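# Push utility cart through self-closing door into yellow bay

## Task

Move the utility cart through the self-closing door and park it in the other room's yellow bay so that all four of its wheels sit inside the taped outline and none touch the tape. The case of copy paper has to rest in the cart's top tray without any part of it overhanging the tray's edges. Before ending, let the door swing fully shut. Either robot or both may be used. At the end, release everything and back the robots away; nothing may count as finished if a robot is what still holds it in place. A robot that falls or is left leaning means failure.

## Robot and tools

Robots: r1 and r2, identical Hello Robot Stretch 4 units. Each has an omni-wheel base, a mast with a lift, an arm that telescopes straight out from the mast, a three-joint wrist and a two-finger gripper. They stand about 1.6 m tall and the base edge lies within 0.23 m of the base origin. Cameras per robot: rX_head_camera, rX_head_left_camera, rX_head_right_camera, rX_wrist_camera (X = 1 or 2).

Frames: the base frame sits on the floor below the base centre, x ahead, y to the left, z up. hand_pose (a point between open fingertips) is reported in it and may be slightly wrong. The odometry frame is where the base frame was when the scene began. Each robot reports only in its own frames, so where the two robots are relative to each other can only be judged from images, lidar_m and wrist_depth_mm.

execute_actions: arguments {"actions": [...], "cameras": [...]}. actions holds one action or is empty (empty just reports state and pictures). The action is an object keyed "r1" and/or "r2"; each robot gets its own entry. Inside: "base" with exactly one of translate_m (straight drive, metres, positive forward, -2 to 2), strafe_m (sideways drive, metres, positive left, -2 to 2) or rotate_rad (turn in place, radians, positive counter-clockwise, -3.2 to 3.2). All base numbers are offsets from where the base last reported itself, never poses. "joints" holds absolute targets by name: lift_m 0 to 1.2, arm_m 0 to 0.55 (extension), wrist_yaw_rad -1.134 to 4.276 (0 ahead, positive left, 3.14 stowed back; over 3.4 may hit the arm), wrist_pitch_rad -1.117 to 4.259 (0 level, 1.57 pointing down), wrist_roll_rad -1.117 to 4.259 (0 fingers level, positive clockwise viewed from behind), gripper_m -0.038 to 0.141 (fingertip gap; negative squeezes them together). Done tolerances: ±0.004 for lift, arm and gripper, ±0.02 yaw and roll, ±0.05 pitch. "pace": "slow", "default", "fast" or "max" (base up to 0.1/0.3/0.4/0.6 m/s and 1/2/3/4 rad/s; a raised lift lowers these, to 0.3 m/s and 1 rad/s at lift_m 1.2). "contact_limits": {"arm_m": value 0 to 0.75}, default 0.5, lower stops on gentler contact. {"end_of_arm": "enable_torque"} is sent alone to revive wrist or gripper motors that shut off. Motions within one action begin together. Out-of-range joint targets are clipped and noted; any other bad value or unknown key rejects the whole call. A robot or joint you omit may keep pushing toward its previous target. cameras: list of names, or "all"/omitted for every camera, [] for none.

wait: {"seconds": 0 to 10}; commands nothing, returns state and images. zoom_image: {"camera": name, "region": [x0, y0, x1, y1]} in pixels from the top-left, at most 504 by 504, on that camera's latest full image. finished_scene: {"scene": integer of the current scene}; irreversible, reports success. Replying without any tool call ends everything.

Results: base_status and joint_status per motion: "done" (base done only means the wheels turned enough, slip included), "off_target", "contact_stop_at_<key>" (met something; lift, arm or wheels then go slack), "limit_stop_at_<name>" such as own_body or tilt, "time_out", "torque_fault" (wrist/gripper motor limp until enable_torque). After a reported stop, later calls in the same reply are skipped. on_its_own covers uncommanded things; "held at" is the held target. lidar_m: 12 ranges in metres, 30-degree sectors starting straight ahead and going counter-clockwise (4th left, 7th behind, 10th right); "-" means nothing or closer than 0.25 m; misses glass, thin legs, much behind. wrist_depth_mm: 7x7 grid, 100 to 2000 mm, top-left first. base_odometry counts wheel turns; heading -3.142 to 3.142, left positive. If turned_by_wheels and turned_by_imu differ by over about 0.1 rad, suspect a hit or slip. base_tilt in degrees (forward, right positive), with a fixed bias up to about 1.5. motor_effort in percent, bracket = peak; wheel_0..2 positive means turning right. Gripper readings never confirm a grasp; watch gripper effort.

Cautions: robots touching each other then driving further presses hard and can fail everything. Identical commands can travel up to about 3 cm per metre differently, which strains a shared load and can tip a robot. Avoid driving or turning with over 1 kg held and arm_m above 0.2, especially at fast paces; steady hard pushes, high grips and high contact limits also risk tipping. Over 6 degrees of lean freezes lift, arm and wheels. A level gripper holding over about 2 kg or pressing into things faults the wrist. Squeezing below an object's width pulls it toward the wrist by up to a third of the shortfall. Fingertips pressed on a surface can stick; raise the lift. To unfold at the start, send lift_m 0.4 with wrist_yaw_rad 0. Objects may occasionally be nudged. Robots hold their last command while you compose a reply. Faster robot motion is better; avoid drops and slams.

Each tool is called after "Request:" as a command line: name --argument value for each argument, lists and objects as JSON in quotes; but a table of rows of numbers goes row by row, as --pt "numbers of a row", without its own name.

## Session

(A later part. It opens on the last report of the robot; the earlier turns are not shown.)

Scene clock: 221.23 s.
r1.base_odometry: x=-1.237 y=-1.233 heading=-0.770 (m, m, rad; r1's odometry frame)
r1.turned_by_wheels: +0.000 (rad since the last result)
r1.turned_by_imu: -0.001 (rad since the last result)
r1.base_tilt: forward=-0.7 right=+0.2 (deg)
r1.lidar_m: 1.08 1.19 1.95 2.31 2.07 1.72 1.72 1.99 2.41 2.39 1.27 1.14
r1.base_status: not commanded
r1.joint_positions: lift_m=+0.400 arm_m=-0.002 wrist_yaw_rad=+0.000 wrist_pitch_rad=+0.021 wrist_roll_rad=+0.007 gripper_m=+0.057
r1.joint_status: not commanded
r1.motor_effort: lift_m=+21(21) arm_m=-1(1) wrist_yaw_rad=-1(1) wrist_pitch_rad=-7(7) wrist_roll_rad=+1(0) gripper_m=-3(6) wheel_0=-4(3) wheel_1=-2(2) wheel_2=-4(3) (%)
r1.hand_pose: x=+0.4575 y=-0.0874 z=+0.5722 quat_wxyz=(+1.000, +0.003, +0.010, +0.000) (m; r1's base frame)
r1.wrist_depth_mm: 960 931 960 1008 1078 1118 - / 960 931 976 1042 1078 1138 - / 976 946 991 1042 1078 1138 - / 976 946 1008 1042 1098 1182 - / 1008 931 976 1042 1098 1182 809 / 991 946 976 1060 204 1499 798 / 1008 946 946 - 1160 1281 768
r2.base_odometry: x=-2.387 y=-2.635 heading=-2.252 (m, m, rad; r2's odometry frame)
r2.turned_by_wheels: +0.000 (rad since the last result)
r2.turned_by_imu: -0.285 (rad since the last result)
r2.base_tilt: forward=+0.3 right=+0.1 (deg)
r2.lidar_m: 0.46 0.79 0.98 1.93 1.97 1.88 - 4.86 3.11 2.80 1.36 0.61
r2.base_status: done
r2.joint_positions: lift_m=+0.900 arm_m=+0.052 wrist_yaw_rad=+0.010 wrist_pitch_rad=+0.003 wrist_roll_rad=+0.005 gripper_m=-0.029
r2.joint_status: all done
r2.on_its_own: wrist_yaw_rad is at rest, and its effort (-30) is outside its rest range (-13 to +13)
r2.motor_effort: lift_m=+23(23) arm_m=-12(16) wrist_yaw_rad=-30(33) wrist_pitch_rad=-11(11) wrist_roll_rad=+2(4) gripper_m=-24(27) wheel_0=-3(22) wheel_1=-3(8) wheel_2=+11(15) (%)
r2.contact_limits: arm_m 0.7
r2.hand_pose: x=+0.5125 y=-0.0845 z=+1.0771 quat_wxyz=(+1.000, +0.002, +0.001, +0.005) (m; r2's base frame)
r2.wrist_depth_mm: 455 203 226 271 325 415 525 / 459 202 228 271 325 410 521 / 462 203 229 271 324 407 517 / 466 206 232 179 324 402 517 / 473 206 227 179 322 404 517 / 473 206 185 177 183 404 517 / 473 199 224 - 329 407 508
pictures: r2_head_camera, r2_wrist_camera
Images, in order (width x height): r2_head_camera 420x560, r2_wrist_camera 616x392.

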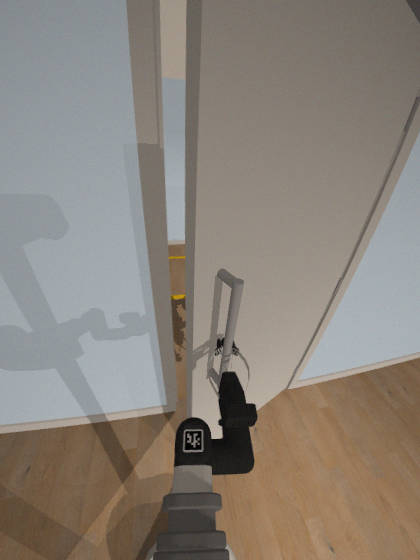

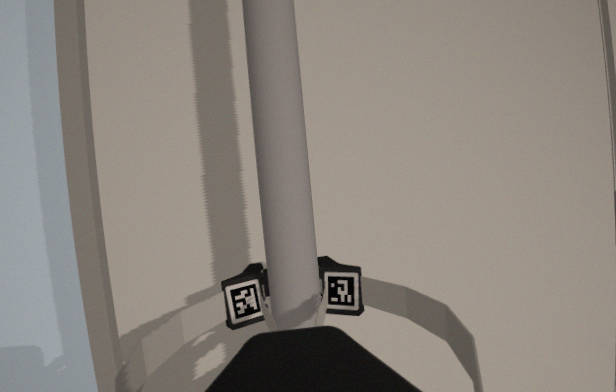

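Request:
execute_actions --actions '[{"r2":{"base":{"strafe_m":-0.12},"pace":"slow"}}]' --cameras '[]'

Request:
execute_actions --actions '[{"r2":{"base":{"translate_m":-0.25},"pace":"slow"}}]' --cameras '["r2_head_camera"]'

Scene clock: 236.80 s.
r1.base_odometry: x=-1.237 y=-1.233 heading=-0.770 (m, m, rad; r1's odometry frame)
r1.turned_by_wheels: +0.000 (rad since the last result)
r1.turned_by_imu: -0.002 (rad since the last result)
r1.base_tilt: forward=-0.6 right=+0.3 (deg)
r1.lidar_m: 1.13 1.16 1.96 2.33 2.08 1.71 1.71 1.97 2.40 2.33 1.25 1.14
r1.base_status: not commanded
r1.joint_positions: lift_m=+0.400 arm_m=-0.002 wrist_yaw_rad=+0.000 wrist_pitch_rad=+0.021 wrist_roll_rad=+0.007 gripper_m=+0.057
r1.joint_status: not commanded
r1.motor_effort: lift_m=+20(20) arm_m=-1(1) wrist_yaw_rad=-1(1) wrist_pitch_rad=-7(7) wrist_roll_rad=+0(0) gripper_m=-4(6) wheel_0=-4(3) wheel_1=-2(2) wheel_2=-3(3) (%)
r1.hand_pose: x=+0.4575 y=-0.0874 z=+0.5722 quat_wxyz=(+1.000, +0.003, +0.010, +0.000) (m; r1's base frame)
r1.wrist_depth_mm: 976 917 976 960 976 976 - / 976 931 976 976 991 991 - / 991 946 991 976 1008 991 - / 976 946 976 991 1008 1008 - / 991 946 991 1008 1008 1025 809 / 1008 946 960 991 204 1025 798 / 1008 946 976 - 1025 1042 759
r2.base_odometry: x=-2.480 y=-2.560 heading=-2.251 (m, m, rad; r2's odometry frame)
r2.turned_by_wheels: +0.001 (rad since the last result)
r2.turned_by_imu: +0.315 (rad since the last result)
r2.base_tilt: forward=+0.2 right=+0.1 (deg)
r2.lidar_m: 0.47 0.75 1.20 2.05 2.04 2.22 - 3.36 2.72 1.76 0.79 0.53
r2.base_status: done
r2.joint_positions: lift_m=+0.900 arm_m=+0.051 wrist_yaw_rad=+0.020 wrist_pitch_rad=+0.002 wrist_roll_rad=+0.005 gripper_m=-0.029
r2.joint_status: not commanded
r2.on_its_own: wrist_yaw_rad is at rest, and its effort (-58) is outside its rest range (-13 to +13)
r2.motor_effort: lift_m=+23(23) arm_m=-4(13) wrist_yaw_rad=-58(94) wrist_pitch_rad=-7(11) wrist_roll_rad=-1(1) gripper_m=-22(25) wheel_0=+5(28) wheel_1=-2(5) wheel_2=+13(20) (%)
r2.hand_pose: x=+0.5119 y=-0.0816 z=+1.0774 quat_wxyz=(+1.000, +0.003, +0.001, +0.010) (m; r2's base frame)
r2.wrist_depth_mm: 430 421 237 247 252 260 267 / 430 424 238 248 253 262 268 / 439 427 241 250 257 263 267 / 442 433 242 250 257 264 272 / 445 436 243 191 258 266 271 / 452 442 180 179 178 268 274 / 452 342 246 - 262 271 277
pictures: none
No camera images: the call's "cameras" was empty. Leave "cameras" out to get every camera's image.

Scene clock: 240.57 s.
r1.base_odometry: x=-1.237 y=-1.233 heading=-0.770 (m, m, rad; r1's odometry frame)
r1.turned_by_wheels: +0.000 (rad since the last result)
r1.turned_by_imu: -0.001 (rad since the last result)
r1.base_tilt: forward=-0.7 right=+0.2 (deg)
r1.lidar_m: 1.11 1.17 1.94 2.31 2.06 1.72 1.72 1.97 2.41 2.39 1.25 1.13
r1.base_status: not commanded
r1.joint_positions: lift_m=+0.400 arm_m=-0.002 wrist_yaw_rad=+0.000 wrist_pitch_rad=+0.021 wrist_roll_rad=+0.007 gripper_m=+0.057
r1.joint_status: not commanded
r1.motor_effort: lift_m=+20(21) arm_m=-1(1) wrist_yaw_rad=-1(1) wrist_pitch_rad=-7(7) wrist_roll_rad=+0(0) gripper_m=-4(4) wheel_0=-3(4) wheel_1=-2(2) wheel_2=-3(4) (%)
r1.hand_pose: x=+0.4575 y=-0.0874 z=+0.5722 quat_wxyz=(+1.000, +0.003, +0.010, +0.000) (m; r1's base frame)
r1.wrist_depth_mm: 960 931 960 1042 1138 1255 - / 976 917 991 1060 1138 - - / 1008 931 1008 1098 1160 - - / 976 946 1008 1078 1182 - - / 976 960 991 1078 1205 - 809 / 1025 946 976 1078 204 1708 798 / 991 931 976 - 1205 1397 778
r2.base_odometry: x=-2.323 y=-2.366 heading=-2.251 (m, m, rad; r2's odometry frame)
r2.turned_by_wheels: +0.000 (rad since the last result)
r2.turned_by_imu: -0.340 (rad since the last result)
r2.base_tilt: forward=+0.5 right=+0.1 (deg)
r2.lidar_m: 0.44 0.86 1.08 1.98 1.99 1.86 - 4.97 3.10 2.77 1.58 0.64
r2.base_status: done
r2.joint_positions: lift_m=+0.900 arm_m=+0.051 wrist_yaw_rad=+0.008 wrist_pitch_rad=+0.001 wrist_roll_rad=+0.005 gripper_m=-0.029
r2.joint_status: not commanded
r2.on_its_own: wrist_yaw_rad is at rest, and its effort (-26) is outside its rest range (-13 to +13)
r2.motor_effort: lift_m=+23(23) arm_m=-6(6) wrist_yaw_rad=-26(60) wrist_pitch_rad=-7(8) wrist_roll_rad=+5(5) gripper_m=-26(26) wheel_0=-9(23) wheel_1=-3(11) wheel_2=+13(20) (%)
r2.hand_pose: x=+0.5112 y=-0.0851 z=+1.0774 quat_wxyz=(+1.000, +0.002, +0.001, +0.004) (m; r2's base frame)
r2.wrist_depth_mm: 193 195 228 290 382 559 778 / 202 195 228 289 377 554 778 / 525 195 227 287 370 544 778 / 539 195 232 179 370 535 798 / 539 193 224 179 366 530 778 / 539 191 184 179 183 525 788 / 549 182 218 - 379 521 798
pictures: r2_head_camera
Images, in order (width x height): r2_head_camera 420x560.

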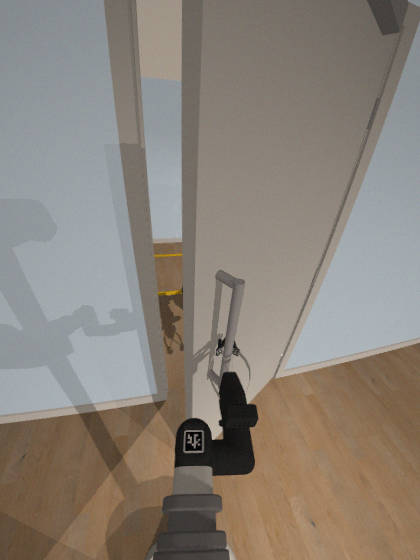

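Request:
execute_actions --actions '[{"r2":{"base":{"translate_m":-0.3},"pace":"slow"}}]' --cameras '["r2_head_camera","r2_head_left_camera","r1_head_camera"]'

Scene clock: 250.20 s.
r1.base_odometry: x=-1.237 y=-1.233 heading=-0.770 (m, m, rad; r1's odometry frame)
r1.turned_by_wheels: +0.000 (rad since the last result)
r1.turned_by_imu: -0.003 (rad since the last result)
r1.base_tilt: forward=-0.7 right=+0.2 (deg)
r1.lidar_m: 1.11 1.18 1.95 2.33 2.07 1.74 1.70 1.96 2.41 2.37 1.27 1.15
r1.base_status: not commanded
r1.joint_positions: lift_m=+0.400 arm_m=-0.002 wrist_yaw_rad=+0.000 wrist_pitch_rad=+0.021 wrist_roll_rad=+0.007 gripper_m=+0.057
r1.joint_status: not commanded
r1.motor_effort: lift_m=+21(21) arm_m=-1(1) wrist_yaw_rad=-1(1) wrist_pitch_rad=-7(7) wrist_roll_rad=+0(0) gripper_m=-4(4) wheel_0=-4(3) wheel_1=-2(2) wheel_2=-3(3) (%)
r1.hand_pose: x=+0.4575 y=-0.0874 z=+0.5722 quat_wxyz=(+1.000, +0.003, +0.010, +0.000) (m; r1's base frame)
r1.wrist_depth_mm: 960 931 960 1042 1098 1160 - / 976 931 960 1042 1118 1205 1499 / 976 931 991 1042 1118 1229 - / 991 931 991 1078 1118 1229 - / 976 946 991 1078 1138 1661 809 / 991 960 960 1060 203 1397 809 / 991 917 960 - 1160 1366 778
r2.base_odometry: x=-2.135 y=-2.132 heading=-2.249 (m, m, rad; r2's odometry frame)
r2.turned_by_wheels: +0.002 (rad since the last result)
r2.turned_by_imu: -0.587 (rad since the last result)
r2.base_tilt: forward=+0.4 right=+0.1 (deg)
r2.lidar_m: 0.40 0.67 0.68 0.79 1.39 1.76 1.84 2.10 5.11 3.48 2.99 1.36
r2.base_status: done
r2.joint_positions: lift_m=+0.900 arm_m=+0.051 wrist_yaw_rad=+0.026 wrist_pitch_rad=+0.001 wrist_roll_rad=+0.006 gripper_m=-0.029
r2.joint_status: not commanded
r2.on_its_own: wrist_yaw_rad is at rest, and its effort (-76) is outside its rest range (-13 to +13)
r2.motor_effort: lift_m=+20(23) arm_m=-5(15) wrist_yaw_rad=-76(97) wrist_pitch_rad=-7(23) wrist_roll_rad=+0(0) gripper_m=-20(33) wheel_0=+14(12) wheel_1=+2(25) wheel_2=+12(27) (%)
r2.hand_pose: x=+0.5125 y=-0.0799 z=+1.0778 quat_wxyz=(+1.000, +0.003, +0.001, +0.013) (m; r2's base frame)
r2.wrist_depth_mm: 153 198 173 544 1098 1708 - / 152 196 171 521 1098 1618 - / 151 195 173 504 1060 1618 - / 149 191 233 480 1060 1537 - / 147 189 228 424 1042 1576 - / 145 171 177 182 173 1618 - / 142 159 231 - 1025 1576 -
pictures: r1_head_camera, r2_head_camera, r2_head_left_camera
Images, in order (width x height): r1_head_camera 420x560, r2_head_camera 420x560, r2_head_left_camera 420x672.

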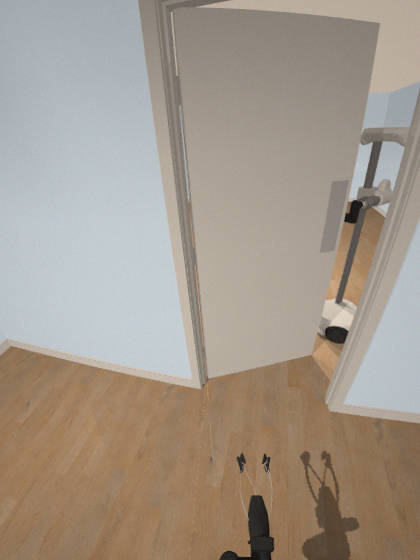

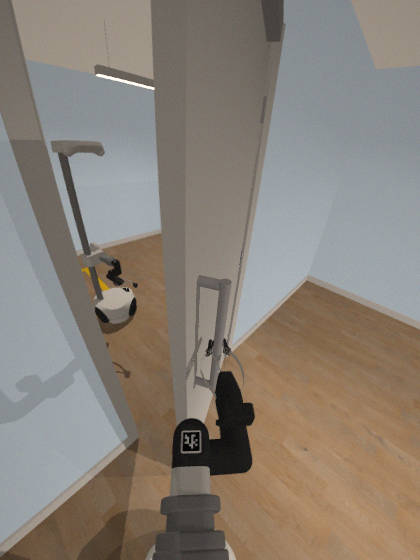

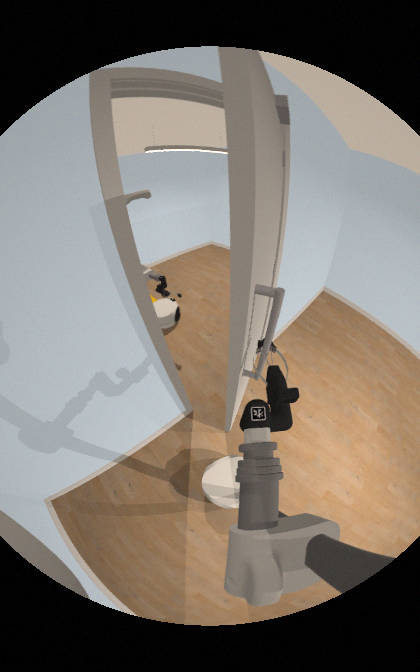

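Request:
execute_actions --actions '[{"r2":{"base":{"strafe_m":-0.2},"pace":"slow"}}]' --cameras '["r2_head_left_camera","r1_head_camera"]'

Scene clock: 263.40 s.
r1.base_odometry: x=-1.237 y=-1.233 heading=-0.770 (m, m, rad; r1's odometry frame)
r1.turned_by_wheels: +0.000 (rad since the last result)
r1.turned_by_imu: -0.004 (rad since the last result)
r1.base_tilt: forward=-0.7 right=+0.3 (deg)
r1.lidar_m: 1.12 1.19 1.94 2.32 2.07 1.73 1.71 1.97 2.42 2.37 1.28 1.13
r1.base_status: not commanded
r1.joint_positions: lift_m=+0.400 arm_m=-0.002 wrist_yaw_rad=+0.000 wrist_pitch_rad=+0.021 wrist_roll_rad=+0.007 gripper_m=+0.057
r1.joint_status: not commanded
r1.motor_effort: lift_m=+21(20) arm_m=-1(1) wrist_yaw_rad=-1(1) wrist_pitch_rad=-7(7) wrist_roll_rad=+0(0) gripper_m=-4(6) wheel_0=-3(3) wheel_1=-2(2) wheel_2=-3(3) (%)
r1.hand_pose: x=+0.4575 y=-0.0874 z=+0.5722 quat_wxyz=(+1.000, +0.003, +0.010, +0.000) (m; r1's base frame)
r1.wrist_depth_mm: 960 917 960 976 1008 1042 - / 976 931 991 991 1025 1078 - / 1008 946 1008 976 1025 1060 - / 991 931 991 1025 1060 1078 - / 976 946 976 1025 1042 1060 820 / 1008 946 960 1008 205 1098 798 / 1008 931 960 - 1042 1118 768
r2.base_odometry: x=-2.291 y=-2.008 heading=-2.247 (m, m, rad; r2's odometry frame)
r2.turned_by_wheels: +0.002 (rad since the last result)
r2.turned_by_imu: +0.506 (rad since the last result)
r2.base_tilt: forward=+0.2 right=+0.0 (deg)
r2.lidar_m: 0.44 0.71 0.81 1.44 1.89 1.94 - 5.11 3.33 2.83 1.42 0.62
r2.base_status: done
r2.joint_positions: lift_m=+0.900 arm_m=+0.050 wrist_yaw_rad=+0.024 wrist_pitch_rad=+0.002 wrist_roll_rad=+0.005 gripper_m=-0.029
r2.joint_status: not commanded
r2.on_its_own: wrist_yaw_rad is at rest, and its effort (-71) is outside its rest range (-13 to +13)
r2.motor_effort: lift_m=+20(20) arm_m=-1(5) wrist_yaw_rad=-71(91) wrist_pitch_rad=-9(10) wrist_roll_rad=+2(0) gripper_m=-21(20) wheel_0=+13(27) wheel_1=+3(11) wheel_2=+12(16) (%)
r2.hand_pose: x=+0.5116 y=-0.0804 z=+1.0775 quat_wxyz=(+1.000, +0.002, +0.001, +0.012) (m; r2's base frame)
r2.wrist_depth_mm: 192 207 169 274 329 410 500 / 193 207 169 273 325 404 512 / 375 207 169 273 325 402 504 / 377 207 223 274 322 399 504 / 382 207 222 267 324 397 496 / 389 199 177 185 174 399 496 / 392 194 226 - 330 397 496
pictures: r1_head_camera, r2_head_left_camera
Images, in order (width x height): r1_head_camera 420x560, r2_head_left_camera 420x672.

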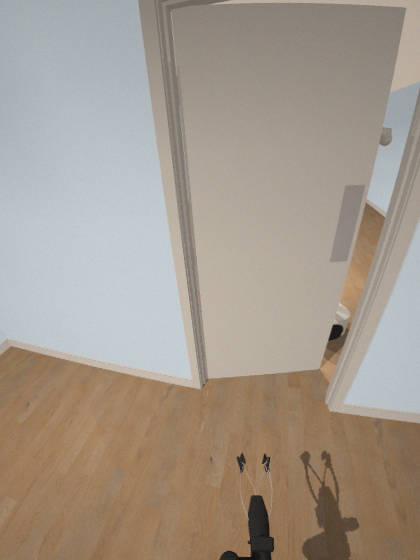

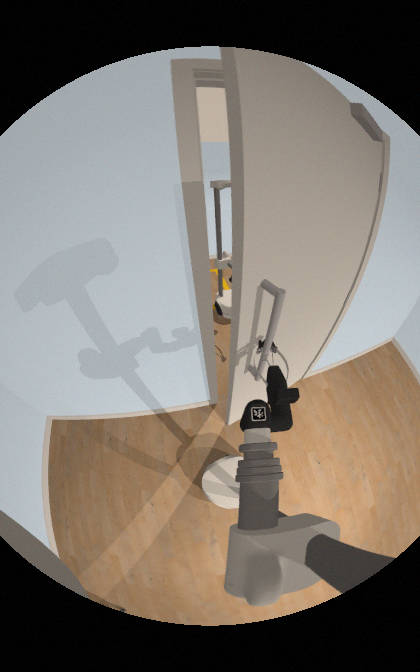

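Request:
execute_actions --actions '[{"r1":{"base":{"strafe_m":-0.2},"joints":{"lift_m":0.8,"gripper_m":0.0}}}]' --cameras '[]'

Request:
execute_actions --actions '[{"r1":{"base":{"translate_m":0.35},"joints":{"arm_m":0.4}}}]' --cameras '["r1_head_camera","r1_wrist_camera"]'

Scene clock: 273.87 s.
r1.base_odometry: x=-1.376 y=-1.376 heading=-0.770 (m, m, rad; r1's odometry frame)
r1.turned_by_wheels: +0.000 (rad since the last result)
r1.turned_by_imu: -0.002 (rad since the last result)
r1.base_tilt: forward=-0.7 right=+0.2 (deg)
r1.lidar_m: 1.19 1.18 1.86 2.51 2.12 1.78 1.75 2.02 2.22 2.19 1.22 1.02
r1.base_status: done
r1.joint_positions: lift_m=+0.800 arm_m=-0.002 wrist_yaw_rad=+0.000 wrist_pitch_rad=+0.021 wrist_roll_rad=+0.007 gripper_m=+0.000
r1.joint_status: all done
r1.motor_effort: lift_m=+22(23) arm_m=-1(1) wrist_yaw_rad=-1(1) wrist_pitch_rad=-7(7) wrist_roll_rad=+1(0) gripper_m=-7(9) wheel_0=+4(6) wheel_1=-2(13) wheel_2=+0(1) (%)
r1.hand_pose: x=+0.4575 y=-0.0874 z=+0.9721 quat_wxyz=(+1.000, +0.003, +0.010, +0.000) (m; r1's base frame)
r1.wrist_depth_mm: 904 931 960 1008 1042 1060 715 / 931 960 1008 1008 1042 798 715 / 946 960 991 1025 1078 788 723 / 931 976 1008 1042 1078 778 723 / 946 976 1008 1025 1060 759 741 / 946 960 190 196 1098 741 732 / 960 960 1025 - 1078 750 732
r2.base_odometry: x=-2.291 y=-2.008 heading=-2.247 (m, m, rad; r2's odometry frame)
r2.turned_by_wheels: +0.000 (rad since the last result)
r2.turned_by_imu: -0.001 (rad since the last result)
r2.base_tilt: forward=+0.2 right=+0.3 (deg)
r2.lidar_m: 0.45 0.69 0.84 1.44 1.89 1.92 - 5.10 3.29 2.87 1.42 0.61
r2.base_status: not commanded
r2.joint_positions: lift_m=+0.900 arm_m=+0.050 wrist_yaw_rad=+0.024 wrist_pitch_rad=+0.002 wrist_roll_rad=+0.005 gripper_m=-0.029
r2.joint_status: not commanded
r2.on_its_own: wrist_yaw_rad is at rest, and its effort (-70) is outside its rest range (-13 to +13)
r2.motor_effort: lift_m=+20(19) arm_m=-1(1) wrist_yaw_rad=-70(71) wrist_pitch_rad=-9(8) wrist_roll_rad=+2(1) gripper_m=-20(20) wheel_0=+13(13) wheel_1=+3(2) wheel_2=+12(12) (%)
r2.hand_pose: x=+0.5116 y=-0.0804 z=+1.0775 quat_wxyz=(+1.000, +0.002, +0.001, +0.012) (m; r2's base frame)
r2.wrist_depth_mm: 192 207 169 274 327 410 504 / 193 207 169 273 325 402 504 / 375 208 168 273 324 402 504 / 377 207 224 272 324 399 500 / 382 206 223 266 322 402 504 / 392 200 178 185 175 399 496 / 389 195 225 - 332 399 492
pictures: none
No camera images: the call's "cameras" was empty. Leave "cameras" out to get every camera's image.

Scene clock: 276.50 s.
r1.base_odometry: x=-1.125 y=-1.620 heading=-0.770 (m, m, rad; r1's odometry frame)
r1.turned_by_wheels: +0.001 (rad since the last result)
r1.turned_by_imu: -0.001 (rad since the last result)
r1.base_tilt: forward=-0.6 right=+0.3 (deg)
r1.lidar_m: 0.84 0.83 1.23 2.44 2.53 2.10 2.09 2.37 2.27 1.52 0.82 0.75
r1.base_status: done
r1.joint_positions: lift_m=+0.800 arm_m=+0.399 wrist_yaw_rad=+0.000 wrist_pitch_rad=+0.021 wrist_roll_rad=+0.007 gripper_m=+0.000
r1.joint_status: all done
r1.motor_effort: lift_m=+22(22) arm_m=+5(4) wrist_yaw_rad=-1(0) wrist_pitch_rad=-7(7) wrist_roll_rad=+0(0) gripper_m=-8(7) wheel_0=+4(9) wheel_1=+4(8) wheel_2=-2(15) (%)
r1.hand_pose: x=+0.8585 y=-0.0874 z=+0.9721 quat_wxyz=(+1.000, +0.003, +0.010, +0.000) (m; r1's base frame)
r1.wrist_depth_mm: 241 245 251 256 264 268 276 / 241 248 253 260 266 274 279 / 245 250 255 263 270 276 283 / 246 252 258 265 271 277 285 / 248 253 260 265 274 281 287 / 251 255 191 196 277 283 290 / 253 257 264 - 277 289 294
r2.base_odometry: x=-2.291 y=-2.008 heading=-2.247 (m, m, rad; r2's odometry frame)
r2.turned_by_wheels: +0.000 (rad since the last result)
r2.turned_by_imu: -0.001 (rad since the last result)
r2.base_tilt: forward=+0.4 right=-0.1 (deg)
r2.lidar_m: 0.45 0.67 0.81 1.45 1.88 1.95 - 5.10 3.28 2.85 1.45 0.61
r2.base_status: not commanded
r2.joint_positions: lift_m=+0.900 arm_m=+0.050 wrist_yaw_rad=+0.024 wrist_pitch_rad=+0.002 wrist_roll_rad=+0.005 gripper_m=-0.029
r2.joint_status: not commanded
r2.on_its_own: wrist_yaw_rad is at rest, and its effort (-71) is outside its rest range (-13 to +13)
r2.motor_effort: lift_m=+19(20) arm_m=-1(1) wrist_yaw_rad=-71(71) wrist_pitch_rad=-9(8) wrist_roll_rad=+2(2) gripper_m=-21(19) wheel_0=+13(13) wheel_1=+2(2) wheel_2=+12(12) (%)
r2.hand_pose: x=+0.5116 y=-0.0804 z=+1.0775 quat_wxyz=(+1.000, +0.002, +0.001, +0.012) (m; r2's base frame)
r2.wrist_depth_mm: 192 207 168 276 327 410 504 / 193 207 169 272 327 404 504 / 377 208 168 274 324 402 504 / 375 208 223 273 324 399 496 / 389 208 223 266 322 399 496 / 392 199 178 185 175 402 500 / 389 195 225 - 330 402 488
pictures: r1_head_camera, r1_wrist_camera
Images, in order (width x height): r1_head_camera 420x560, r1_wrist_camera 616x392.

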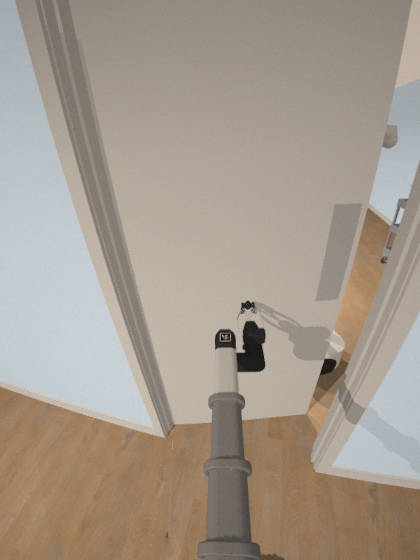

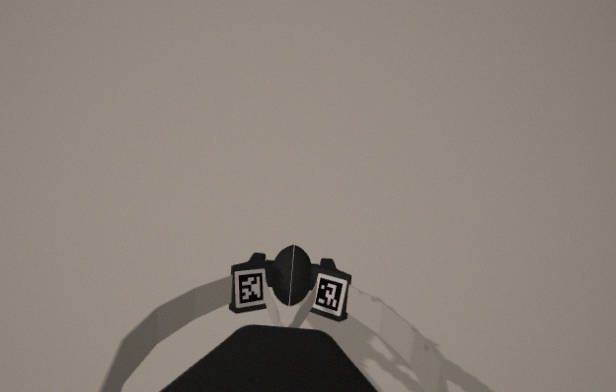

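Request:
execute_actions --actions '[{"r1":{"base":{"strafe_m":-0.15},"joints":{"arm_m":0.45},"pace":"slow"},"r2":{"joints":{"gripper_m":0.09}}}]' --cameras '[]'

Request:
execute_actions --actions '[{"r1":{"base":{"translate_m":0.08},"pace":"slow"},"r2":{"base":{"translate_m":-0.9},"joints":{"arm_m":0}}}]' --cameras '["r1_head_camera","r2_head_camera","r2_head_left_camera"]'

Scene clock: 285.67 s.
r1.base_odometry: x=-1.229 y=-1.727 heading=-0.771 (m, m, rad; r1's odometry frame)
r1.turned_by_wheels: -0.001 (rad since the last result)
r1.turned_by_imu: +0.122 (rad since the last result)
r1.base_tilt: forward=-1.2 right=+0.6 (deg)
r1.lidar_m: 0.87 0.94 1.54 2.58 2.36 2.10 2.12 2.42 2.14 1.23 0.76 0.70
r1.base_status: done
r1.joint_positions: lift_m=+0.800 arm_m=+0.447 wrist_yaw_rad=-0.023 wrist_pitch_rad=+0.029 wrist_roll_rad=+0.007 gripper_m=+0.000
r1.joint_status: all done
r1.on_its_own: wrist_yaw_rad is at rest, and its effort (+65) is outside its rest range (-13 to +13); wrist_pitch_rad is at rest, and its effort (-32) is outside its rest range (-23 to +23)
r1.motor_effort: lift_m=+22(22) arm_m=+16(19) wrist_yaw_rad=+65(90) wrist_pitch_rad=-32(47) wrist_roll_rad=-1(0) gripper_m=-2(8) wheel_0=+6(5) wheel_1=-3(11) wheel_2=-19(19) (%)
r1.hand_pose: x=+0.9044 y=-0.0940 z=+0.9696 quat_wxyz=(+1.000, +0.003, +0.015, -0.011) (m; r1's base frame)
r1.wrist_depth_mm: 229 228 228 228 229 229 - / 231 229 229 229 229 229 229 / 233 232 232 232 232 232 231 / 235 234 234 234 234 235 234 / 237 237 236 236 236 236 235 / 238 237 191 206 190 237 239 / 242 241 241 - 239 240 -
r2.base_odometry: x=-2.291 y=-2.007 heading=-2.248 (m, m, rad; r2's odometry frame)
r2.turned_by_wheels: -0.002 (rad since the last result)
r2.turned_by_imu: -0.003 (rad since the last result)
r2.base_tilt: forward=+0.3 right=+0.2 (deg)
r2.lidar_m: 0.43 0.69 0.81 1.43 1.88 1.94 - 5.13 3.34 2.85 1.45 0.65
r2.base_status: not commanded
r2.joint_positions: lift_m=+0.900 arm_m=+0.050 wrist_yaw_rad=+0.002 wrist_pitch_rad=+0.001 wrist_roll_rad=+0.005 gripper_m=+0.090
r2.joint_status: all done
r2.motor_effort: lift_m=+19(20) arm_m=-1(1) wrist_yaw_rad=-7(77) wrist_pitch_rad=-6(7) wrist_roll_rad=+4(2) gripper_m=-3(20) wheel_0=+5(13) wheel_1=+3(3) wheel_2=-1(12) (%)
r2.hand_pose: x=+0.5098 y=-0.0867 z=+1.0777 quat_wxyz=(+1.000, +0.002, +0.001, +0.001) (m; r2's base frame)
r2.wrist_depth_mm: 203 221 259 303 364 459 585 / 203 227 185 304 366 459 574 / 207 228 182 303 364 455 591 / 207 226 187 301 359 452 591 / 210 226 185 301 332 452 585 / 210 216 184 287 340 452 580 / 379 217 186 - 368 452 559
pictures: none
No camera images: the call's "cameras" was empty. Leave "cameras" out to get every camera's image.

Scene clock: 300.60 s.
r1.base_odometry: x=-1.278 y=-1.641 heading=-1.028 (m, m, rad; r1's odometry frame)
r1.turned_by_wheels: -0.257 (rad since the last result)
r1.turned_by_imu: -0.068 (rad since the last result)
r1.base_tilt: forward=-0.7 right=+0.3 (deg)
r1.lidar_m: 0.88 1.01 1.67 2.53 2.27 1.95 1.94 2.30 2.20 1.62 0.93 0.83
r1.base_status: translate_m contact_stop (by the wheels' count: -0.097 of +0.080)
r1.joint_positions: lift_m=+0.800 arm_m=+0.449 wrist_yaw_rad=-0.009 wrist_pitch_rad=+0.020 wrist_roll_rad=+0.007 gripper_m=+0.000
r1.joint_status: not commanded
r1.on_its_own: the wheels are slack since a contact_stop; wrist_yaw_rad is at rest, and its effort (+25) is outside its rest range (-13 to +13)
r1.motor_effort: lift_m=+20(23) arm_m=+6(16) wrist_yaw_rad=+25(80) wrist_pitch_rad=-4(85) wrist_roll_rad=+0(0) gripper_m=-4(7) wheel_0=+0(5) wheel_1=+0(8) wheel_2=+0(34) (%)
r1.hand_pose: x=+0.9075 y=-0.0900 z=+0.9724 quat_wxyz=(+1.000, +0.003, +0.010, -0.004) (m; r1's base frame)
r1.wrist_depth_mm: 279 264 249 234 221 211 - / 283 265 248 234 224 211 204 / 283 267 250 237 225 213 206 / 283 268 251 237 225 214 206 / 287 270 253 233 227 214 206 / 289 270 193 192 224 216 208 / 290 267 259 - 228 216 -
r2.base_odometry: x=-1.727 y=-1.306 heading=-2.249 (m, m, rad; r2's odometry frame)
r2.turned_by_wheels: +0.000 (rad since the last result)
r2.turned_by_imu: +0.000 (rad since the last result)
r2.base_tilt: forward=+0.2 right=+0.1 (deg)
r2.lidar_m: 1.56 1.59 1.83 1.65 1.19 1.17 3.42 4.23 3.59 3.10 3.10 1.84
r2.base_status: done
r2.joint_positions: lift_m=+0.900 arm_m=+0.001 wrist_yaw_rad=+0.000 wrist_pitch_rad=+0.001 wrist_roll_rad=+0.005 gripper_m=+0.090
r2.joint_status: all done
r2.motor_effort: lift_m=+20(20) arm_m=-5(6) wrist_yaw_rad=-1(9) wrist_pitch_rad=-8(6) wrist_roll_rad=+3(3) gripper_m=-2(5) wheel_0=+0(3) wheel_1=-1(6) wheel_2=-2(10) (%)
r2.hand_pose: x=+0.4608 y=-0.0874 z=+1.0777 quat_wxyz=(+1.000, +0.002, +0.001, +0.000) (m; r2's base frame)
r2.wrist_depth_mm: 1138 1255 1336 1464 1618 1756 1921 / 1182 1255 1366 1499 1576 1756 1983 / 1160 1255 1366 1430 1618 1808 1921 / 1182 1281 1336 1464 1618 1756 1921 / 1182 1255 1308 1499 1537 1756 1921 / 1182 1255 213 1397 1537 1808 1921 / 1205 1229 1336 - 1618 1808 1921
pictures: r1_head_camera, r2_head_camera, r2_head_left_camera
Images, in order (width x height): r1_head_camera 420x560, r2_head_camera 420x560, r2_head_left_camera 420x672.

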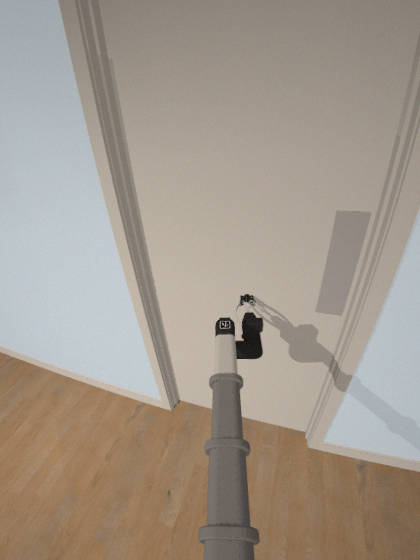

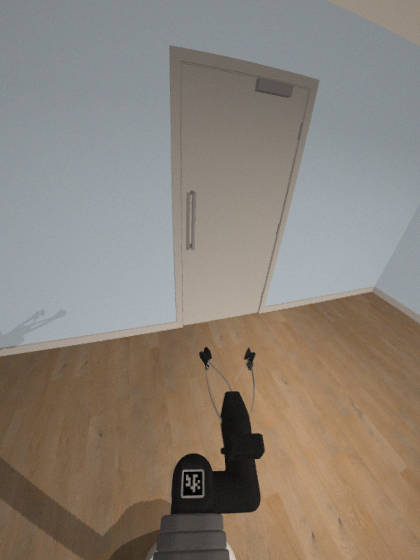

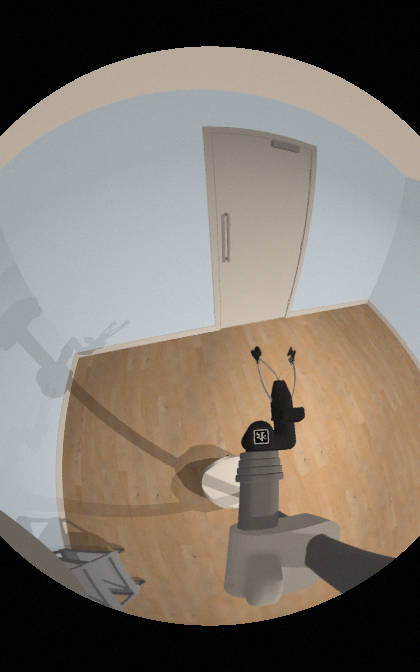

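Request:
execute_actions --actions '[{"r1":{"base":{"translate_m":-0.3},"joints":{"arm_m":0,"lift_m":0.5}},"r2":{"base":{"rotate_rad":0.76}}}]' --cameras '[]'

Request:
execute_actions --actions '[{"r2":{"base":{"strafe_m":-0.77}}}]' --cameras '["r2_head_camera","r2_wrist_camera"]'

Scene clock: 313.57 s.
r1.base_odometry: x=-1.433 y=-1.384 heading=-1.028 (m, m, rad; r1's odometry frame)
r1.turned_by_wheels: +0.000 (rad since the last result)
r1.turned_by_imu: -0.002 (rad since the last result)
r1.base_tilt: forward=-0.7 right=+0.3 (deg)
r1.lidar_m: 1.17 1.29 2.23 2.59 1.95 1.68 1.66 1.99 2.11 2.12 1.26 1.08
r1.base_status: done
r1.joint_positions: lift_m=+0.500 arm_m=+0.001 wrist_yaw_rad=+0.000 wrist_pitch_rad=+0.021 wrist_roll_rad=+0.007 gripper_m=+0.000
r1.joint_status: all done
r1.motor_effort: lift_m=+16(20) arm_m=-5(6) wrist_yaw_rad=+0(25) wrist_pitch_rad=-7(8) wrist_roll_rad=-1(1) gripper_m=-5(7) wheel_0=-4(9) wheel_1=-5(9) wheel_2=+5(14) (%)
r1.hand_pose: x=+0.4601 y=-0.0875 z=+0.6725 quat_wxyz=(+1.000, +0.003, +0.010, +0.000) (m; r1's base frame)
r1.wrist_depth_mm: 1078 1042 1042 976 917 798 768 / 1078 1042 1060 976 917 809 778 / 1118 1042 1042 1008 931 809 778 / 1098 1060 1025 1008 931 820 778 / 1118 1078 1060 960 960 809 778 / 1118 1060 190 196 917 820 788 / 1098 1078 1098 - 931 809 788
r2.base_odometry: x=-1.726 y=-1.306 heading=-1.488 (m, m, rad; r2's odometry frame)
r2.turned_by_wheels: +0.760 (rad since the last result)
r2.turned_by_imu: +0.759 (rad since the last result)
r2.base_tilt: forward=+0.3 right=+0.2 (deg)
r2.lidar_m: 1.62 1.71 1.63 1.16 1.30 4.24 - 3.23 3.10 2.29 1.66 1.55
r2.base_status: done
r2.joint_positions: lift_m=+0.900 arm_m=+0.001 wrist_yaw_rad=+0.000 wrist_pitch_rad=+0.001 wrist_roll_rad=+0.005 gripper_m=+0.090
r2.joint_status: not commanded
r2.motor_effort: lift_m=+20(19) arm_m=-5(4) wrist_yaw_rad=-2(2) wrist_pitch_rad=-6(9) wrist_roll_rad=+4(3) gripper_m=-4(1) wheel_0=+1(0) wheel_1=+0(7) wheel_2=+0(7) (%)
r2.hand_pose: x=+0.4608 y=-0.0874 z=+1.0777 quat_wxyz=(+1.000, +0.002, +0.001, +0.000) (m; r2's base frame)
r2.wrist_depth_mm: 1576 1708 1537 1430 1281 1182 1118 / 1576 1756 1618 1430 1308 1160 1060 / 1618 1808 1661 1464 1336 1182 1138 / 1576 1808 1618 1464 1366 1229 1098 / 1576 1808 1661 1499 1281 1229 1138 / 1576 1756 214 1430 1308 1229 1118 / 1499 1708 1661 - 1366 1229 1182
pictures: none
No camera images: the call's "cameras" was empty. Leave "cameras" out to get every camera's image.

Scene clock: 317.47 s.
r1.base_odometry: x=-1.433 y=-1.384 heading=-1.028 (m, m, rad; r1's odometry frame)
r1.turned_by_wheels: +0.000 (rad since the last result)
r1.turned_by_imu: -0.001 (rad since the last result)
r1.base_tilt: forward=-0.7 right=+0.3 (deg)
r1.lidar_m: 1.15 1.28 2.25 2.61 1.93 1.66 1.66 1.98 2.11 2.14 1.28 1.10
r1.base_status: not commanded
r1.joint_positions: lift_m=+0.500 arm_m=+0.001 wrist_yaw_rad=+0.000 wrist_pitch_rad=+0.021 wrist_roll_rad=+0.007 gripper_m=+0.000
r1.joint_status: not commanded
r1.motor_effort: lift_m=+16(16) arm_m=-5(5) wrist_yaw_rad=-1(1) wrist_pitch_rad=-7(7) wrist_roll_rad=+0(1) gripper_m=-7(8) wheel_0=-4(4) wheel_1=-5(5) wheel_2=+5(5) (%)
r1.hand_pose: x=+0.4601 y=-0.0875 z=+0.6725 quat_wxyz=(+1.000, +0.003, +0.010, +0.000) (m; r1's base frame)
r1.wrist_depth_mm: 1078 1025 1042 960 917 809 768 / 1098 1060 1042 960 917 788 778 / 1098 1060 1060 991 931 798 778 / 1118 1078 1042 1008 946 809 778 / 1118 1060 1078 960 946 820 788 / 1118 1078 190 196 917 809 788 / 1118 1098 1078 - 960 820 798
r2.base_odometry: x=-2.494 y=-1.369 heading=-1.489 (m, m, rad; r2's odometry frame)
r2.turned_by_wheels: +0.000 (rad since the last result)
r2.turned_by_imu: -0.004 (rad since the last result)
r2.base_tilt: forward=+0.4 right=+0.1 (deg)
r2.lidar_m: 1.16 1.70 2.32 1.94 3.25 4.62 3.58 2.50 2.41 1.74 1.26 1.17
r2.base_status: done
r2.joint_positions: lift_m=+0.900 arm_m=+0.001 wrist_yaw_rad=+0.000 wrist_pitch_rad=+0.001 wrist_roll_rad=+0.005 gripper_m=+0.090
r2.joint_status: not commanded
r2.motor_effort: lift_m=+20(20) arm_m=-5(5) wrist_yaw_rad=-1(2) wrist_pitch_rad=-6(6) wrist_roll_rad=+3(1) gripper_m=-2(2) wheel_0=-2(10) wheel_1=+1(13) wheel_2=-1(2) (%)
r2.hand_pose: x=+0.4608 y=-0.0874 z=+1.0777 quat_wxyz=(+1.000, +0.002, +0.001, +0.000) (m; r2's base frame)
r2.wrist_depth_mm: 1430 1281 1118 1008 931 831 788 / 1464 1308 1138 1008 946 866 798 / 1499 1336 1160 1025 931 866 809 / 1537 1336 1182 1078 946 878 809 / 1576 1336 1205 1060 931 891 831 / 1661 1366 213 1078 991 878 842 / 1618 1336 1229 - 991 904 842
pictures: r2_head_camera, r2_wrist_camera
Images, in order (width x height): r2_head_camera 420x560, r2_wrist_camera 616x392.

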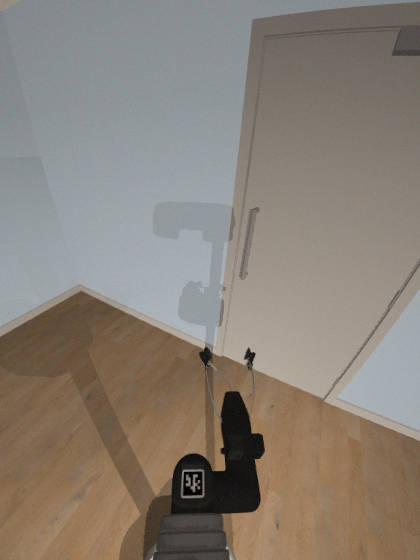

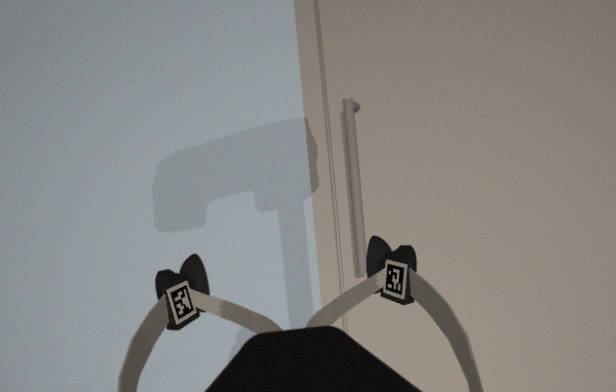

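Request:
execute_actions --actions '[{"r2":{"base":{"strafe_m":-0.15},"joints":{"arm_m":0.3}}}]' --cameras '[]'

Request:
execute_actions --actions '[{"r2":{"base":{"translate_m":0.4}}}]' --cameras '["r2_wrist_camera"]'

Scene clock: 328.37 s.
r1.base_odometry: x=-1.433 y=-1.384 heading=-1.028 (m, m, rad; r1's odometry frame)
r1.turned_by_wheels: +0.000 (rad since the last result)
r1.turned_by_imu: -0.002 (rad since the last result)
r1.base_tilt: forward=-0.7 right=+0.3 (deg)
r1.lidar_m: 1.17 1.27 2.24 2.62 1.92 1.66 1.66 1.99 2.11 2.11 1.26 1.11
r1.base_status: not commanded
r1.joint_positions: lift_m=+0.500 arm_m=+0.001 wrist_yaw_rad=+0.000 wrist_pitch_rad=+0.021 wrist_roll_rad=+0.007 gripper_m=+0.000
r1.joint_status: not commanded
r1.motor_effort: lift_m=+16(16) arm_m=-4(4) wrist_yaw_rad=+0(0) wrist_pitch_rad=-7(7) wrist_roll_rad=+0(0) gripper_m=-6(7) wheel_0=-4(4) wheel_1=-5(5) wheel_2=+5(5) (%)
r1.hand_pose: x=+0.4601 y=-0.0875 z=+0.6725 quat_wxyz=(+1.000, +0.003, +0.010, +0.000) (m; r1's base frame)
r1.wrist_depth_mm: 1098 1060 1060 991 931 809 768 / 1098 1060 1042 976 917 788 768 / 1098 1060 1042 976 917 798 778 / 1118 1078 1060 991 960 798 788 / 1118 1098 1042 976 946 820 788 / 1118 1060 190 196 931 798 788 / 1118 1098 1078 - 960 820 788
r2.base_odometry: x=-2.644 y=-1.381 heading=-1.489 (m, m, rad; r2's odometry frame)
r2.turned_by_wheels: +0.000 (rad since the last result)
r2.turned_by_imu: -0.002 (rad since the last result)
r2.base_tilt: forward=+0.2 right=+0.1 (deg)
r2.lidar_m: 1.14 1.60 2.45 2.11 3.45 4.69 3.37 2.39 2.26 1.66 1.16 1.11
r2.base_status: done
r2.joint_positions: lift_m=+0.900 arm_m=+0.299 wrist_yaw_rad=+0.000 wrist_pitch_rad=+0.001 wrist_roll_rad=+0.005 gripper_m=+0.090
r2.joint_status: all done
r2.motor_effort: lift_m=+19(20) arm_m=+5(7) wrist_yaw_rad=+0(0) wrist_pitch_rad=-9(7) wrist_roll_rad=+2(3) gripper_m=-2(4) wheel_0=-1(8) wheel_1=+1(7) wheel_2=-2(2) (%)
r2.hand_pose: x=+0.7585 y=-0.0874 z=+1.0778 quat_wxyz=(+1.000, +0.002, +0.001, +0.000) (m; r2's base frame)
r2.wrist_depth_mm: 946 842 741 668 603 559 521 / 960 842 750 668 609 559 525 / 976 854 759 668 621 569 535 / 1008 866 768 683 634 574 539 / 1008 904 788 699 609 585 549 / 1042 904 214 691 627 585 544 / 1042 891 820 - 640 591 554
pictures: none
No camera images: the call's "cameras" was empty. Leave "cameras" out to get every camera's image.

Scene clock: 331.17 s.
r1.base_odometry: x=-1.433 y=-1.384 heading=-1.028 (m, m, rad; r1's odometry frame)
r1.turned_by_wheels: +0.000 (rad since the last result)
r1.turned_by_imu: -0.001 (rad since the last result)
r1.base_tilt: forward=-0.7 right=+0.3 (deg)
r1.lidar_m: 1.17 1.29 2.26 2.59 1.93 1.66 1.68 1.97 2.11 2.12 1.26 1.09
r1.base_status: not commanded
r1.joint_positions: lift_m=+0.500 arm_m=+0.001 wrist_yaw_rad=+0.000 wrist_pitch_rad=+0.021 wrist_roll_rad=+0.007 gripper_m=+0.000
r1.joint_status: not commanded
r1.motor_effort: lift_m=+16(16) arm_m=-5(5) wrist_yaw_rad=+0(0) wrist_pitch_rad=-7(7) wrist_roll_rad=+0(0) gripper_m=-7(8) wheel_0=-4(4) wheel_1=-5(5) wheel_2=+5(5) (%)
r1.hand_pose: x=+0.4601 y=-0.0875 z=+0.6725 quat_wxyz=(+1.000, +0.003, +0.010, +0.000) (m; r1's base frame)
r1.wrist_depth_mm: 1098 1060 1025 976 917 809 768 / 1098 1060 1042 976 904 788 778 / 1118 1060 1042 991 946 809 768 / 1118 1060 1042 976 946 809 788 / 1138 1098 1060 976 931 820 788 / 1118 1060 190 196 917 820 788 / 1098 1098 1098 - 960 820 788
r2.base_odometry: x=-2.611 y=-1.780 heading=-1.489 (m, m, rad; r2's odometry frame)
r2.turned_by_wheels: +0.000 (rad since the last result)
r2.turned_by_imu: -0.002 (rad since the last result)
r2.base_tilt: forward=+0.2 right=+0.0 (deg)
r2.lidar_m: 0.74 1.10 2.25 2.15 2.20 5.04 3.60 2.58 2.47 1.14 0.80 0.77
r2.base_status: done
r2.joint_positions: lift_m=+0.900 arm_m=+0.299 wrist_yaw_rad=-0.001 wrist_pitch_rad=+0.001 wrist_roll_rad=+0.005 gripper_m=+0.090
r2.joint_status: not commanded
r2.motor_effort: lift_m=+20(20) arm_m=+5(5) wrist_yaw_rad=+0(0) wrist_pitch_rad=-7(6) wrist_roll_rad=+2(3) gripper_m=-3(2) wheel_0=-1(5) wheel_1=-1(6) wheel_2=+0(10) (%)
r2.hand_pose: x=+0.7585 y=-0.0876 z=+1.0778 quat_wxyz=(+1.000, +0.002, +0.001, +0.000) (m; r2's base frame)
r2.wrist_depth_mm: 415 370 312 296 268 245 232 / 424 375 317 300 272 250 234 / 433 382 320 304 273 252 237 / 436 387 324 309 277 256 240 / 449 392 325 310 232 258 243 / 459 402 214 310 223 256 245 / 469 394 366 - 283 260 246
pictures: r2_wrist_camera
Images, in order (width x height): r2_wrist_camera 616x392.

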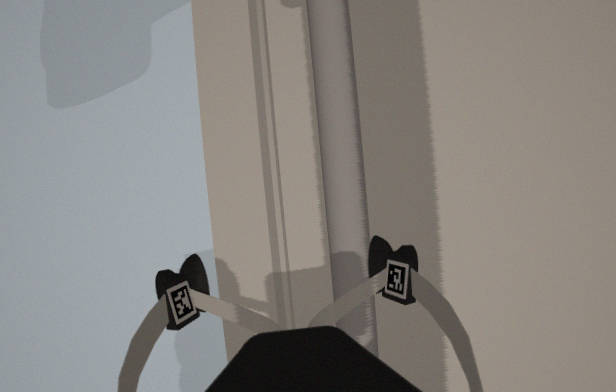

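Bar is at about 0.23 m; strafing slightly, extending, gripping and pulling.

Request:
execute_actions --actions '[{"r2":{"base":{"strafe_m":-0.035},"joints":{"arm_m":0.345},"pace":"slow"}}]' --cameras '[]'

Request:
execute_actions --actions '[{"r2":{"joints":{"gripper_m":-0.03}}}]' --cameras '["r2_wrist_camera"]'

Request:
execute_actions --actions '[{"r2":{"base":{"translate_m":-0.2},"joints":{"arm_m":0.1},"contact_limits":{"arm_m":0.7},"pace":"slow"}}]' --cameras '["r2_head_camera","r2_head_left_camera"]'

Scene clock: 339.37 s.
r1.base_odometry: x=-1.433 y=-1.384 heading=-1.028 (m, m, rad; r1's odometry frame)
r1.turned_by_wheels: +0.000 (rad since the last result)
r1.turned_by_imu: -0.002 (rad since the last result)
r1.base_tilt: forward=-0.6 right=+0.2 (deg)
r1.lidar_m: 1.15 1.30 2.26 2.61 1.94 1.65 1.68 1.99 2.10 2.12 1.27 1.11
r1.base_status: not commanded
r1.joint_positions: lift_m=+0.500 arm_m=+0.001 wrist_yaw_rad=+0.000 wrist_pitch_rad=+0.021 wrist_roll_rad=+0.007 gripper_m=+0.000
r1.joint_status: not commanded
r1.motor_effort: lift_m=+16(16) arm_m=-5(5) wrist_yaw_rad=-1(1) wrist_pitch_rad=-7(7) wrist_roll_rad=+0(1) gripper_m=-8(6) wheel_0=-4(4) wheel_1=-5(5) wheel_2=+5(5) (%)
r1.hand_pose: x=+0.4601 y=-0.0875 z=+0.6725 quat_wxyz=(+1.000, +0.003, +0.010, +0.000) (m; r1's base frame)
r1.wrist_depth_mm: 1078 1060 1042 960 917 809 768 / 1078 1060 1042 976 931 809 768 / 1118 1078 1060 991 917 798 788 / 1078 1078 1042 991 946 809 778 / 1118 1060 1060 976 946 809 788 / 1138 1078 190 196 917 831 788 / 1138 1098 1098 - 946 831 788
r2.base_odometry: x=-2.646 y=-1.783 heading=-1.489 (m, m, rad; r2's odometry frame)
r2.turned_by_wheels: -0.001 (rad since the last result)
r2.turned_by_imu: +0.030 (rad since the last result)
r2.base_tilt: forward=+0.2 right=+0.1 (deg)
r2.lidar_m: 0.74 1.10 2.28 2.14 2.28 5.03 3.53 2.55 2.45 1.06 0.80 0.75
r2.base_status: done
r2.joint_positions: lift_m=+0.900 arm_m=+0.343 wrist_yaw_rad=-0.014 wrist_pitch_rad=+0.000 wrist_roll_rad=+0.005 gripper_m=+0.090
r2.joint_status: all done
r2.on_its_own: wrist_yaw_rad is at rest, and its effort (+38) is outside its rest range (-13 to +13)
r2.motor_effort: lift_m=+20(20) arm_m=+10(15) wrist_yaw_rad=+38(67) wrist_pitch_rad=-5(8) wrist_roll_rad=+4(3) gripper_m=-2(4) wheel_0=+1(4) wheel_1=+1(6) wheel_2=-9(15) (%)
r2.hand_pose: x=+0.8014 y=-0.0913 z=+1.0780 quat_wxyz=(+1.000, +0.002, +0.000, -0.007) (m; r2's base frame)
r2.wrist_depth_mm: 370 324 276 183 234 212 - / 375 330 278 262 234 216 202 / 382 332 278 265 236 219 204 / 389 342 282 268 237 223 207 / 399 347 283 271 208 224 209 / 410 353 214 270 204 222 211 / 418 342 319 - 244 224 213
pictures: none
No camera images: the call's "cameras" was empty. Leave "cameras" out to get every camera's image.

Scene clock: 341.27 s.
r1.base_odometry: x=-1.433 y=-1.384 heading=-1.028 (m, m, rad; r1's odometry frame)
r1.turned_by_wheels: +0.000 (rad since the last result)
r1.turned_by_imu: -0.001 (rad since the last result)
r1.base_tilt: forward=-0.7 right=+0.2 (deg)
r1.lidar_m: 1.16 1.30 2.26 2.62 1.94 1.66 1.67 1.99 2.13 2.12 1.29 1.10
r1.base_status: not commanded
r1.joint_positions: lift_m=+0.500 arm_m=+0.001 wrist_yaw_rad=+0.000 wrist_pitch_rad=+0.021 wrist_roll_rad=+0.007 gripper_m=+0.000
r1.joint_status: not commanded
r1.motor_effort: lift_m=+16(16) arm_m=-5(5) wrist_yaw_rad=+0(0) wrist_pitch_rad=-7(7) wrist_roll_rad=+0(0) gripper_m=-7(7) wheel_0=-4(4) wheel_1=-5(5) wheel_2=+6(6) (%)
r1.hand_pose: x=+0.4601 y=-0.0875 z=+0.6725 quat_wxyz=(+1.000, +0.003, +0.010, +0.000) (m; r1's base frame)
r1.wrist_depth_mm: 1098 1060 1025 976 931 809 778 / 1078 1042 1060 976 917 798 778 / 1118 1060 1042 991 931 809 768 / 1098 1078 1042 1008 931 809 778 / 1118 1098 1060 976 931 798 798 / 1118 1060 190 196 931 809 788 / 1138 1078 1078 - 946 820 798
r2.base_odometry: x=-2.646 y=-1.783 heading=-1.491 (m, m, rad; r2's odometry frame)
r2.turned_by_wheels: -0.001 (rad since the last result)
r2.turned_by_imu: -0.036 (rad since the last result)
r2.base_tilt: forward=+0.3 right=+0.1 (deg)
r2.lidar_m: 0.75 1.04 2.26 2.18 2.25 5.04 3.59 2.59 2.45 1.11 0.79 0.74
r2.base_status: not commanded
r2.joint_positions: lift_m=+0.900 arm_m=+0.345 wrist_yaw_rad=-0.007 wrist_pitch_rad=+0.001 wrist_roll_rad=+0.005 gripper_m=-0.029
r2.joint_status: all done
r2.on_its_own: wrist_yaw_rad is at rest, and its effort (+20) is outside its rest range (-13 to +13)
r2.motor_effort: lift_m=+20(20) arm_m=+0(10) wrist_yaw_rad=+20(50) wrist_pitch_rad=-5(6) wrist_roll_rad=+2(4) gripper_m=-22(22) wheel_0=-14(22) wheel_1=-8(9) wheel_2=-4(11) (%)
r2.hand_pose: x=+0.8038 y=-0.0895 z=+1.0779 quat_wxyz=(+1.000, +0.002, +0.000, -0.004) (m; r2's base frame)
r2.wrist_depth_mm: 332 294 256 170 220 202 - / 336 298 259 173 222 204 193 / 342 304 264 174 224 207 194 / 347 307 266 173 228 208 196 / 355 312 268 178 229 210 198 / 364 320 183 174 186 208 200 / 370 320 272 - 231 213 -
pictures: r2_wrist_camera
Images, in order (width x height): r2_wrist_camera 616x392.

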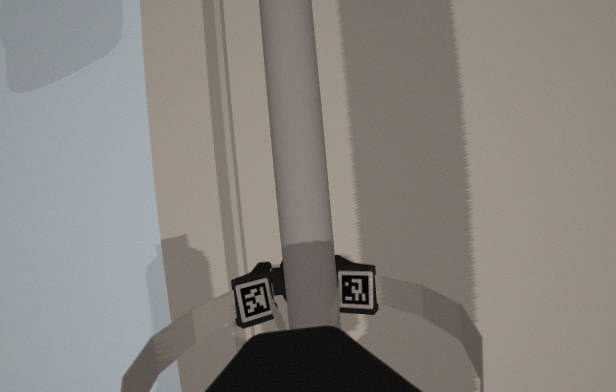

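Scene clock: 345.00 s.
r1.base_odometry: x=-1.433 y=-1.384 heading=-1.028 (m, m, rad; r1's odometry frame)
r1.turned_by_wheels: +0.000 (rad since the last result)
r1.turned_by_imu: -0.001 (rad since the last result)
r1.base_tilt: forward=-0.7 right=+0.3 (deg)
r1.lidar_m: 1.33 1.30 2.25 2.60 1.93 1.66 1.68 1.97 2.11 2.10 1.28 1.09
r1.base_status: not commanded
r1.joint_positions: lift_m=+0.500 arm_m=+0.001 wrist_yaw_rad=+0.000 wrist_pitch_rad=+0.021 wrist_roll_rad=+0.007 gripper_m=+0.000
r1.joint_status: not commanded
r1.motor_effort: lift_m=+16(16) arm_m=-5(4) wrist_yaw_rad=-1(0) wrist_pitch_rad=-7(7) wrist_roll_rad=+0(0) gripper_m=-7(9) wheel_0=-4(4) wheel_1=-5(5) wheel_2=+6(5) (%)
r1.hand_pose: x=+0.4601 y=-0.0875 z=+0.6725 quat_wxyz=(+1.000, +0.003, +0.010, +0.000) (m; r1's base frame)
r1.wrist_depth_mm: 1098 1060 1118 1205 1281 809 778 / 1118 1060 1138 1205 1336 798 778 / 1118 1078 1160 1229 1308 820 778 / 1118 1078 1160 1229 1336 809 798 / 1098 1078 1182 1205 1336 820 778 / 1118 1060 190 197 1336 809 788 / 1118 1118 1182 - 1336 820 788
r2.base_odometry: x=-2.662 y=-1.584 heading=-1.489 (m, m, rad; r2's odometry frame)
r2.turned_by_wheels: +0.002 (rad since the last result)
r2.turned_by_imu: +0.028 (rad since the last result)
r2.base_tilt: forward=+0.3 right=-0.1 (deg)
r2.lidar_m: 0.51 1.32 2.35 2.14 2.29 4.90 3.46 2.48 2.39 1.31 0.82 0.58
r2.base_status: done
r2.joint_positions: lift_m=+0.900 arm_m=+0.102 wrist_yaw_rad=+0.023 wrist_pitch_rad=+0.002 wrist_roll_rad=+0.005 gripper_m=-0.029
r2.joint_status: all done
r2.on_its_own: wrist_yaw_rad is at rest, and its effort (-67) is outside its rest range (-13 to +13)
r2.motor_effort: lift_m=+20(20) arm_m=-11(15) wrist_yaw_rad=-67(74) wrist_pitch_rad=-9(8) wrist_roll_rad=+4(4) gripper_m=-22(26) wheel_0=+8(14) wheel_1=+0(7) wheel_2=+16(24) (%)
r2.contact_limits: arm_m 0.7
r2.hand_pose: x=+0.5632 y=-0.0808 z=+1.0776 quat_wxyz=(+1.000, +0.002, +0.001, +0.011) (m; r2's base frame)
r2.wrist_depth_mm: 991 854 240 243 246 249 251 / 991 866 242 246 249 251 251 / 1025 866 244 247 249 252 253 / 1042 904 247 248 252 255 255 / 1078 891 248 195 252 256 257 / 1118 931 180 179 178 256 259 / 1118 878 250 - 256 259 262
pictures: r2_head_camera, r2_head_left_camera
Images, in order (width x height): r2_head_camera 420x560, r2_head_left_camera 420x672.

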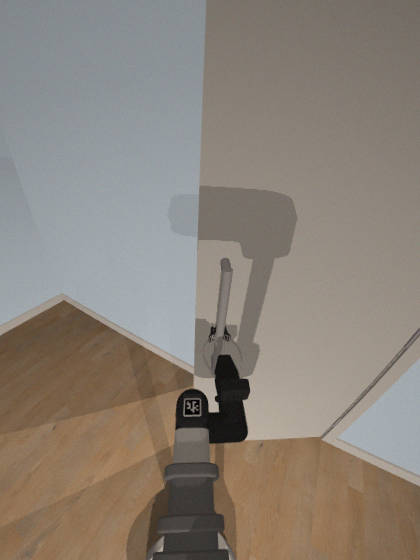

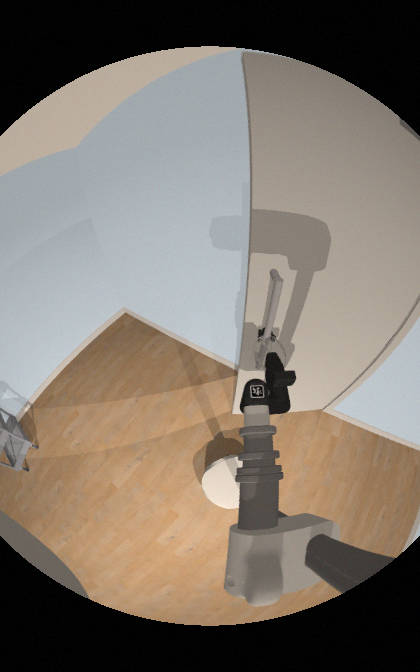

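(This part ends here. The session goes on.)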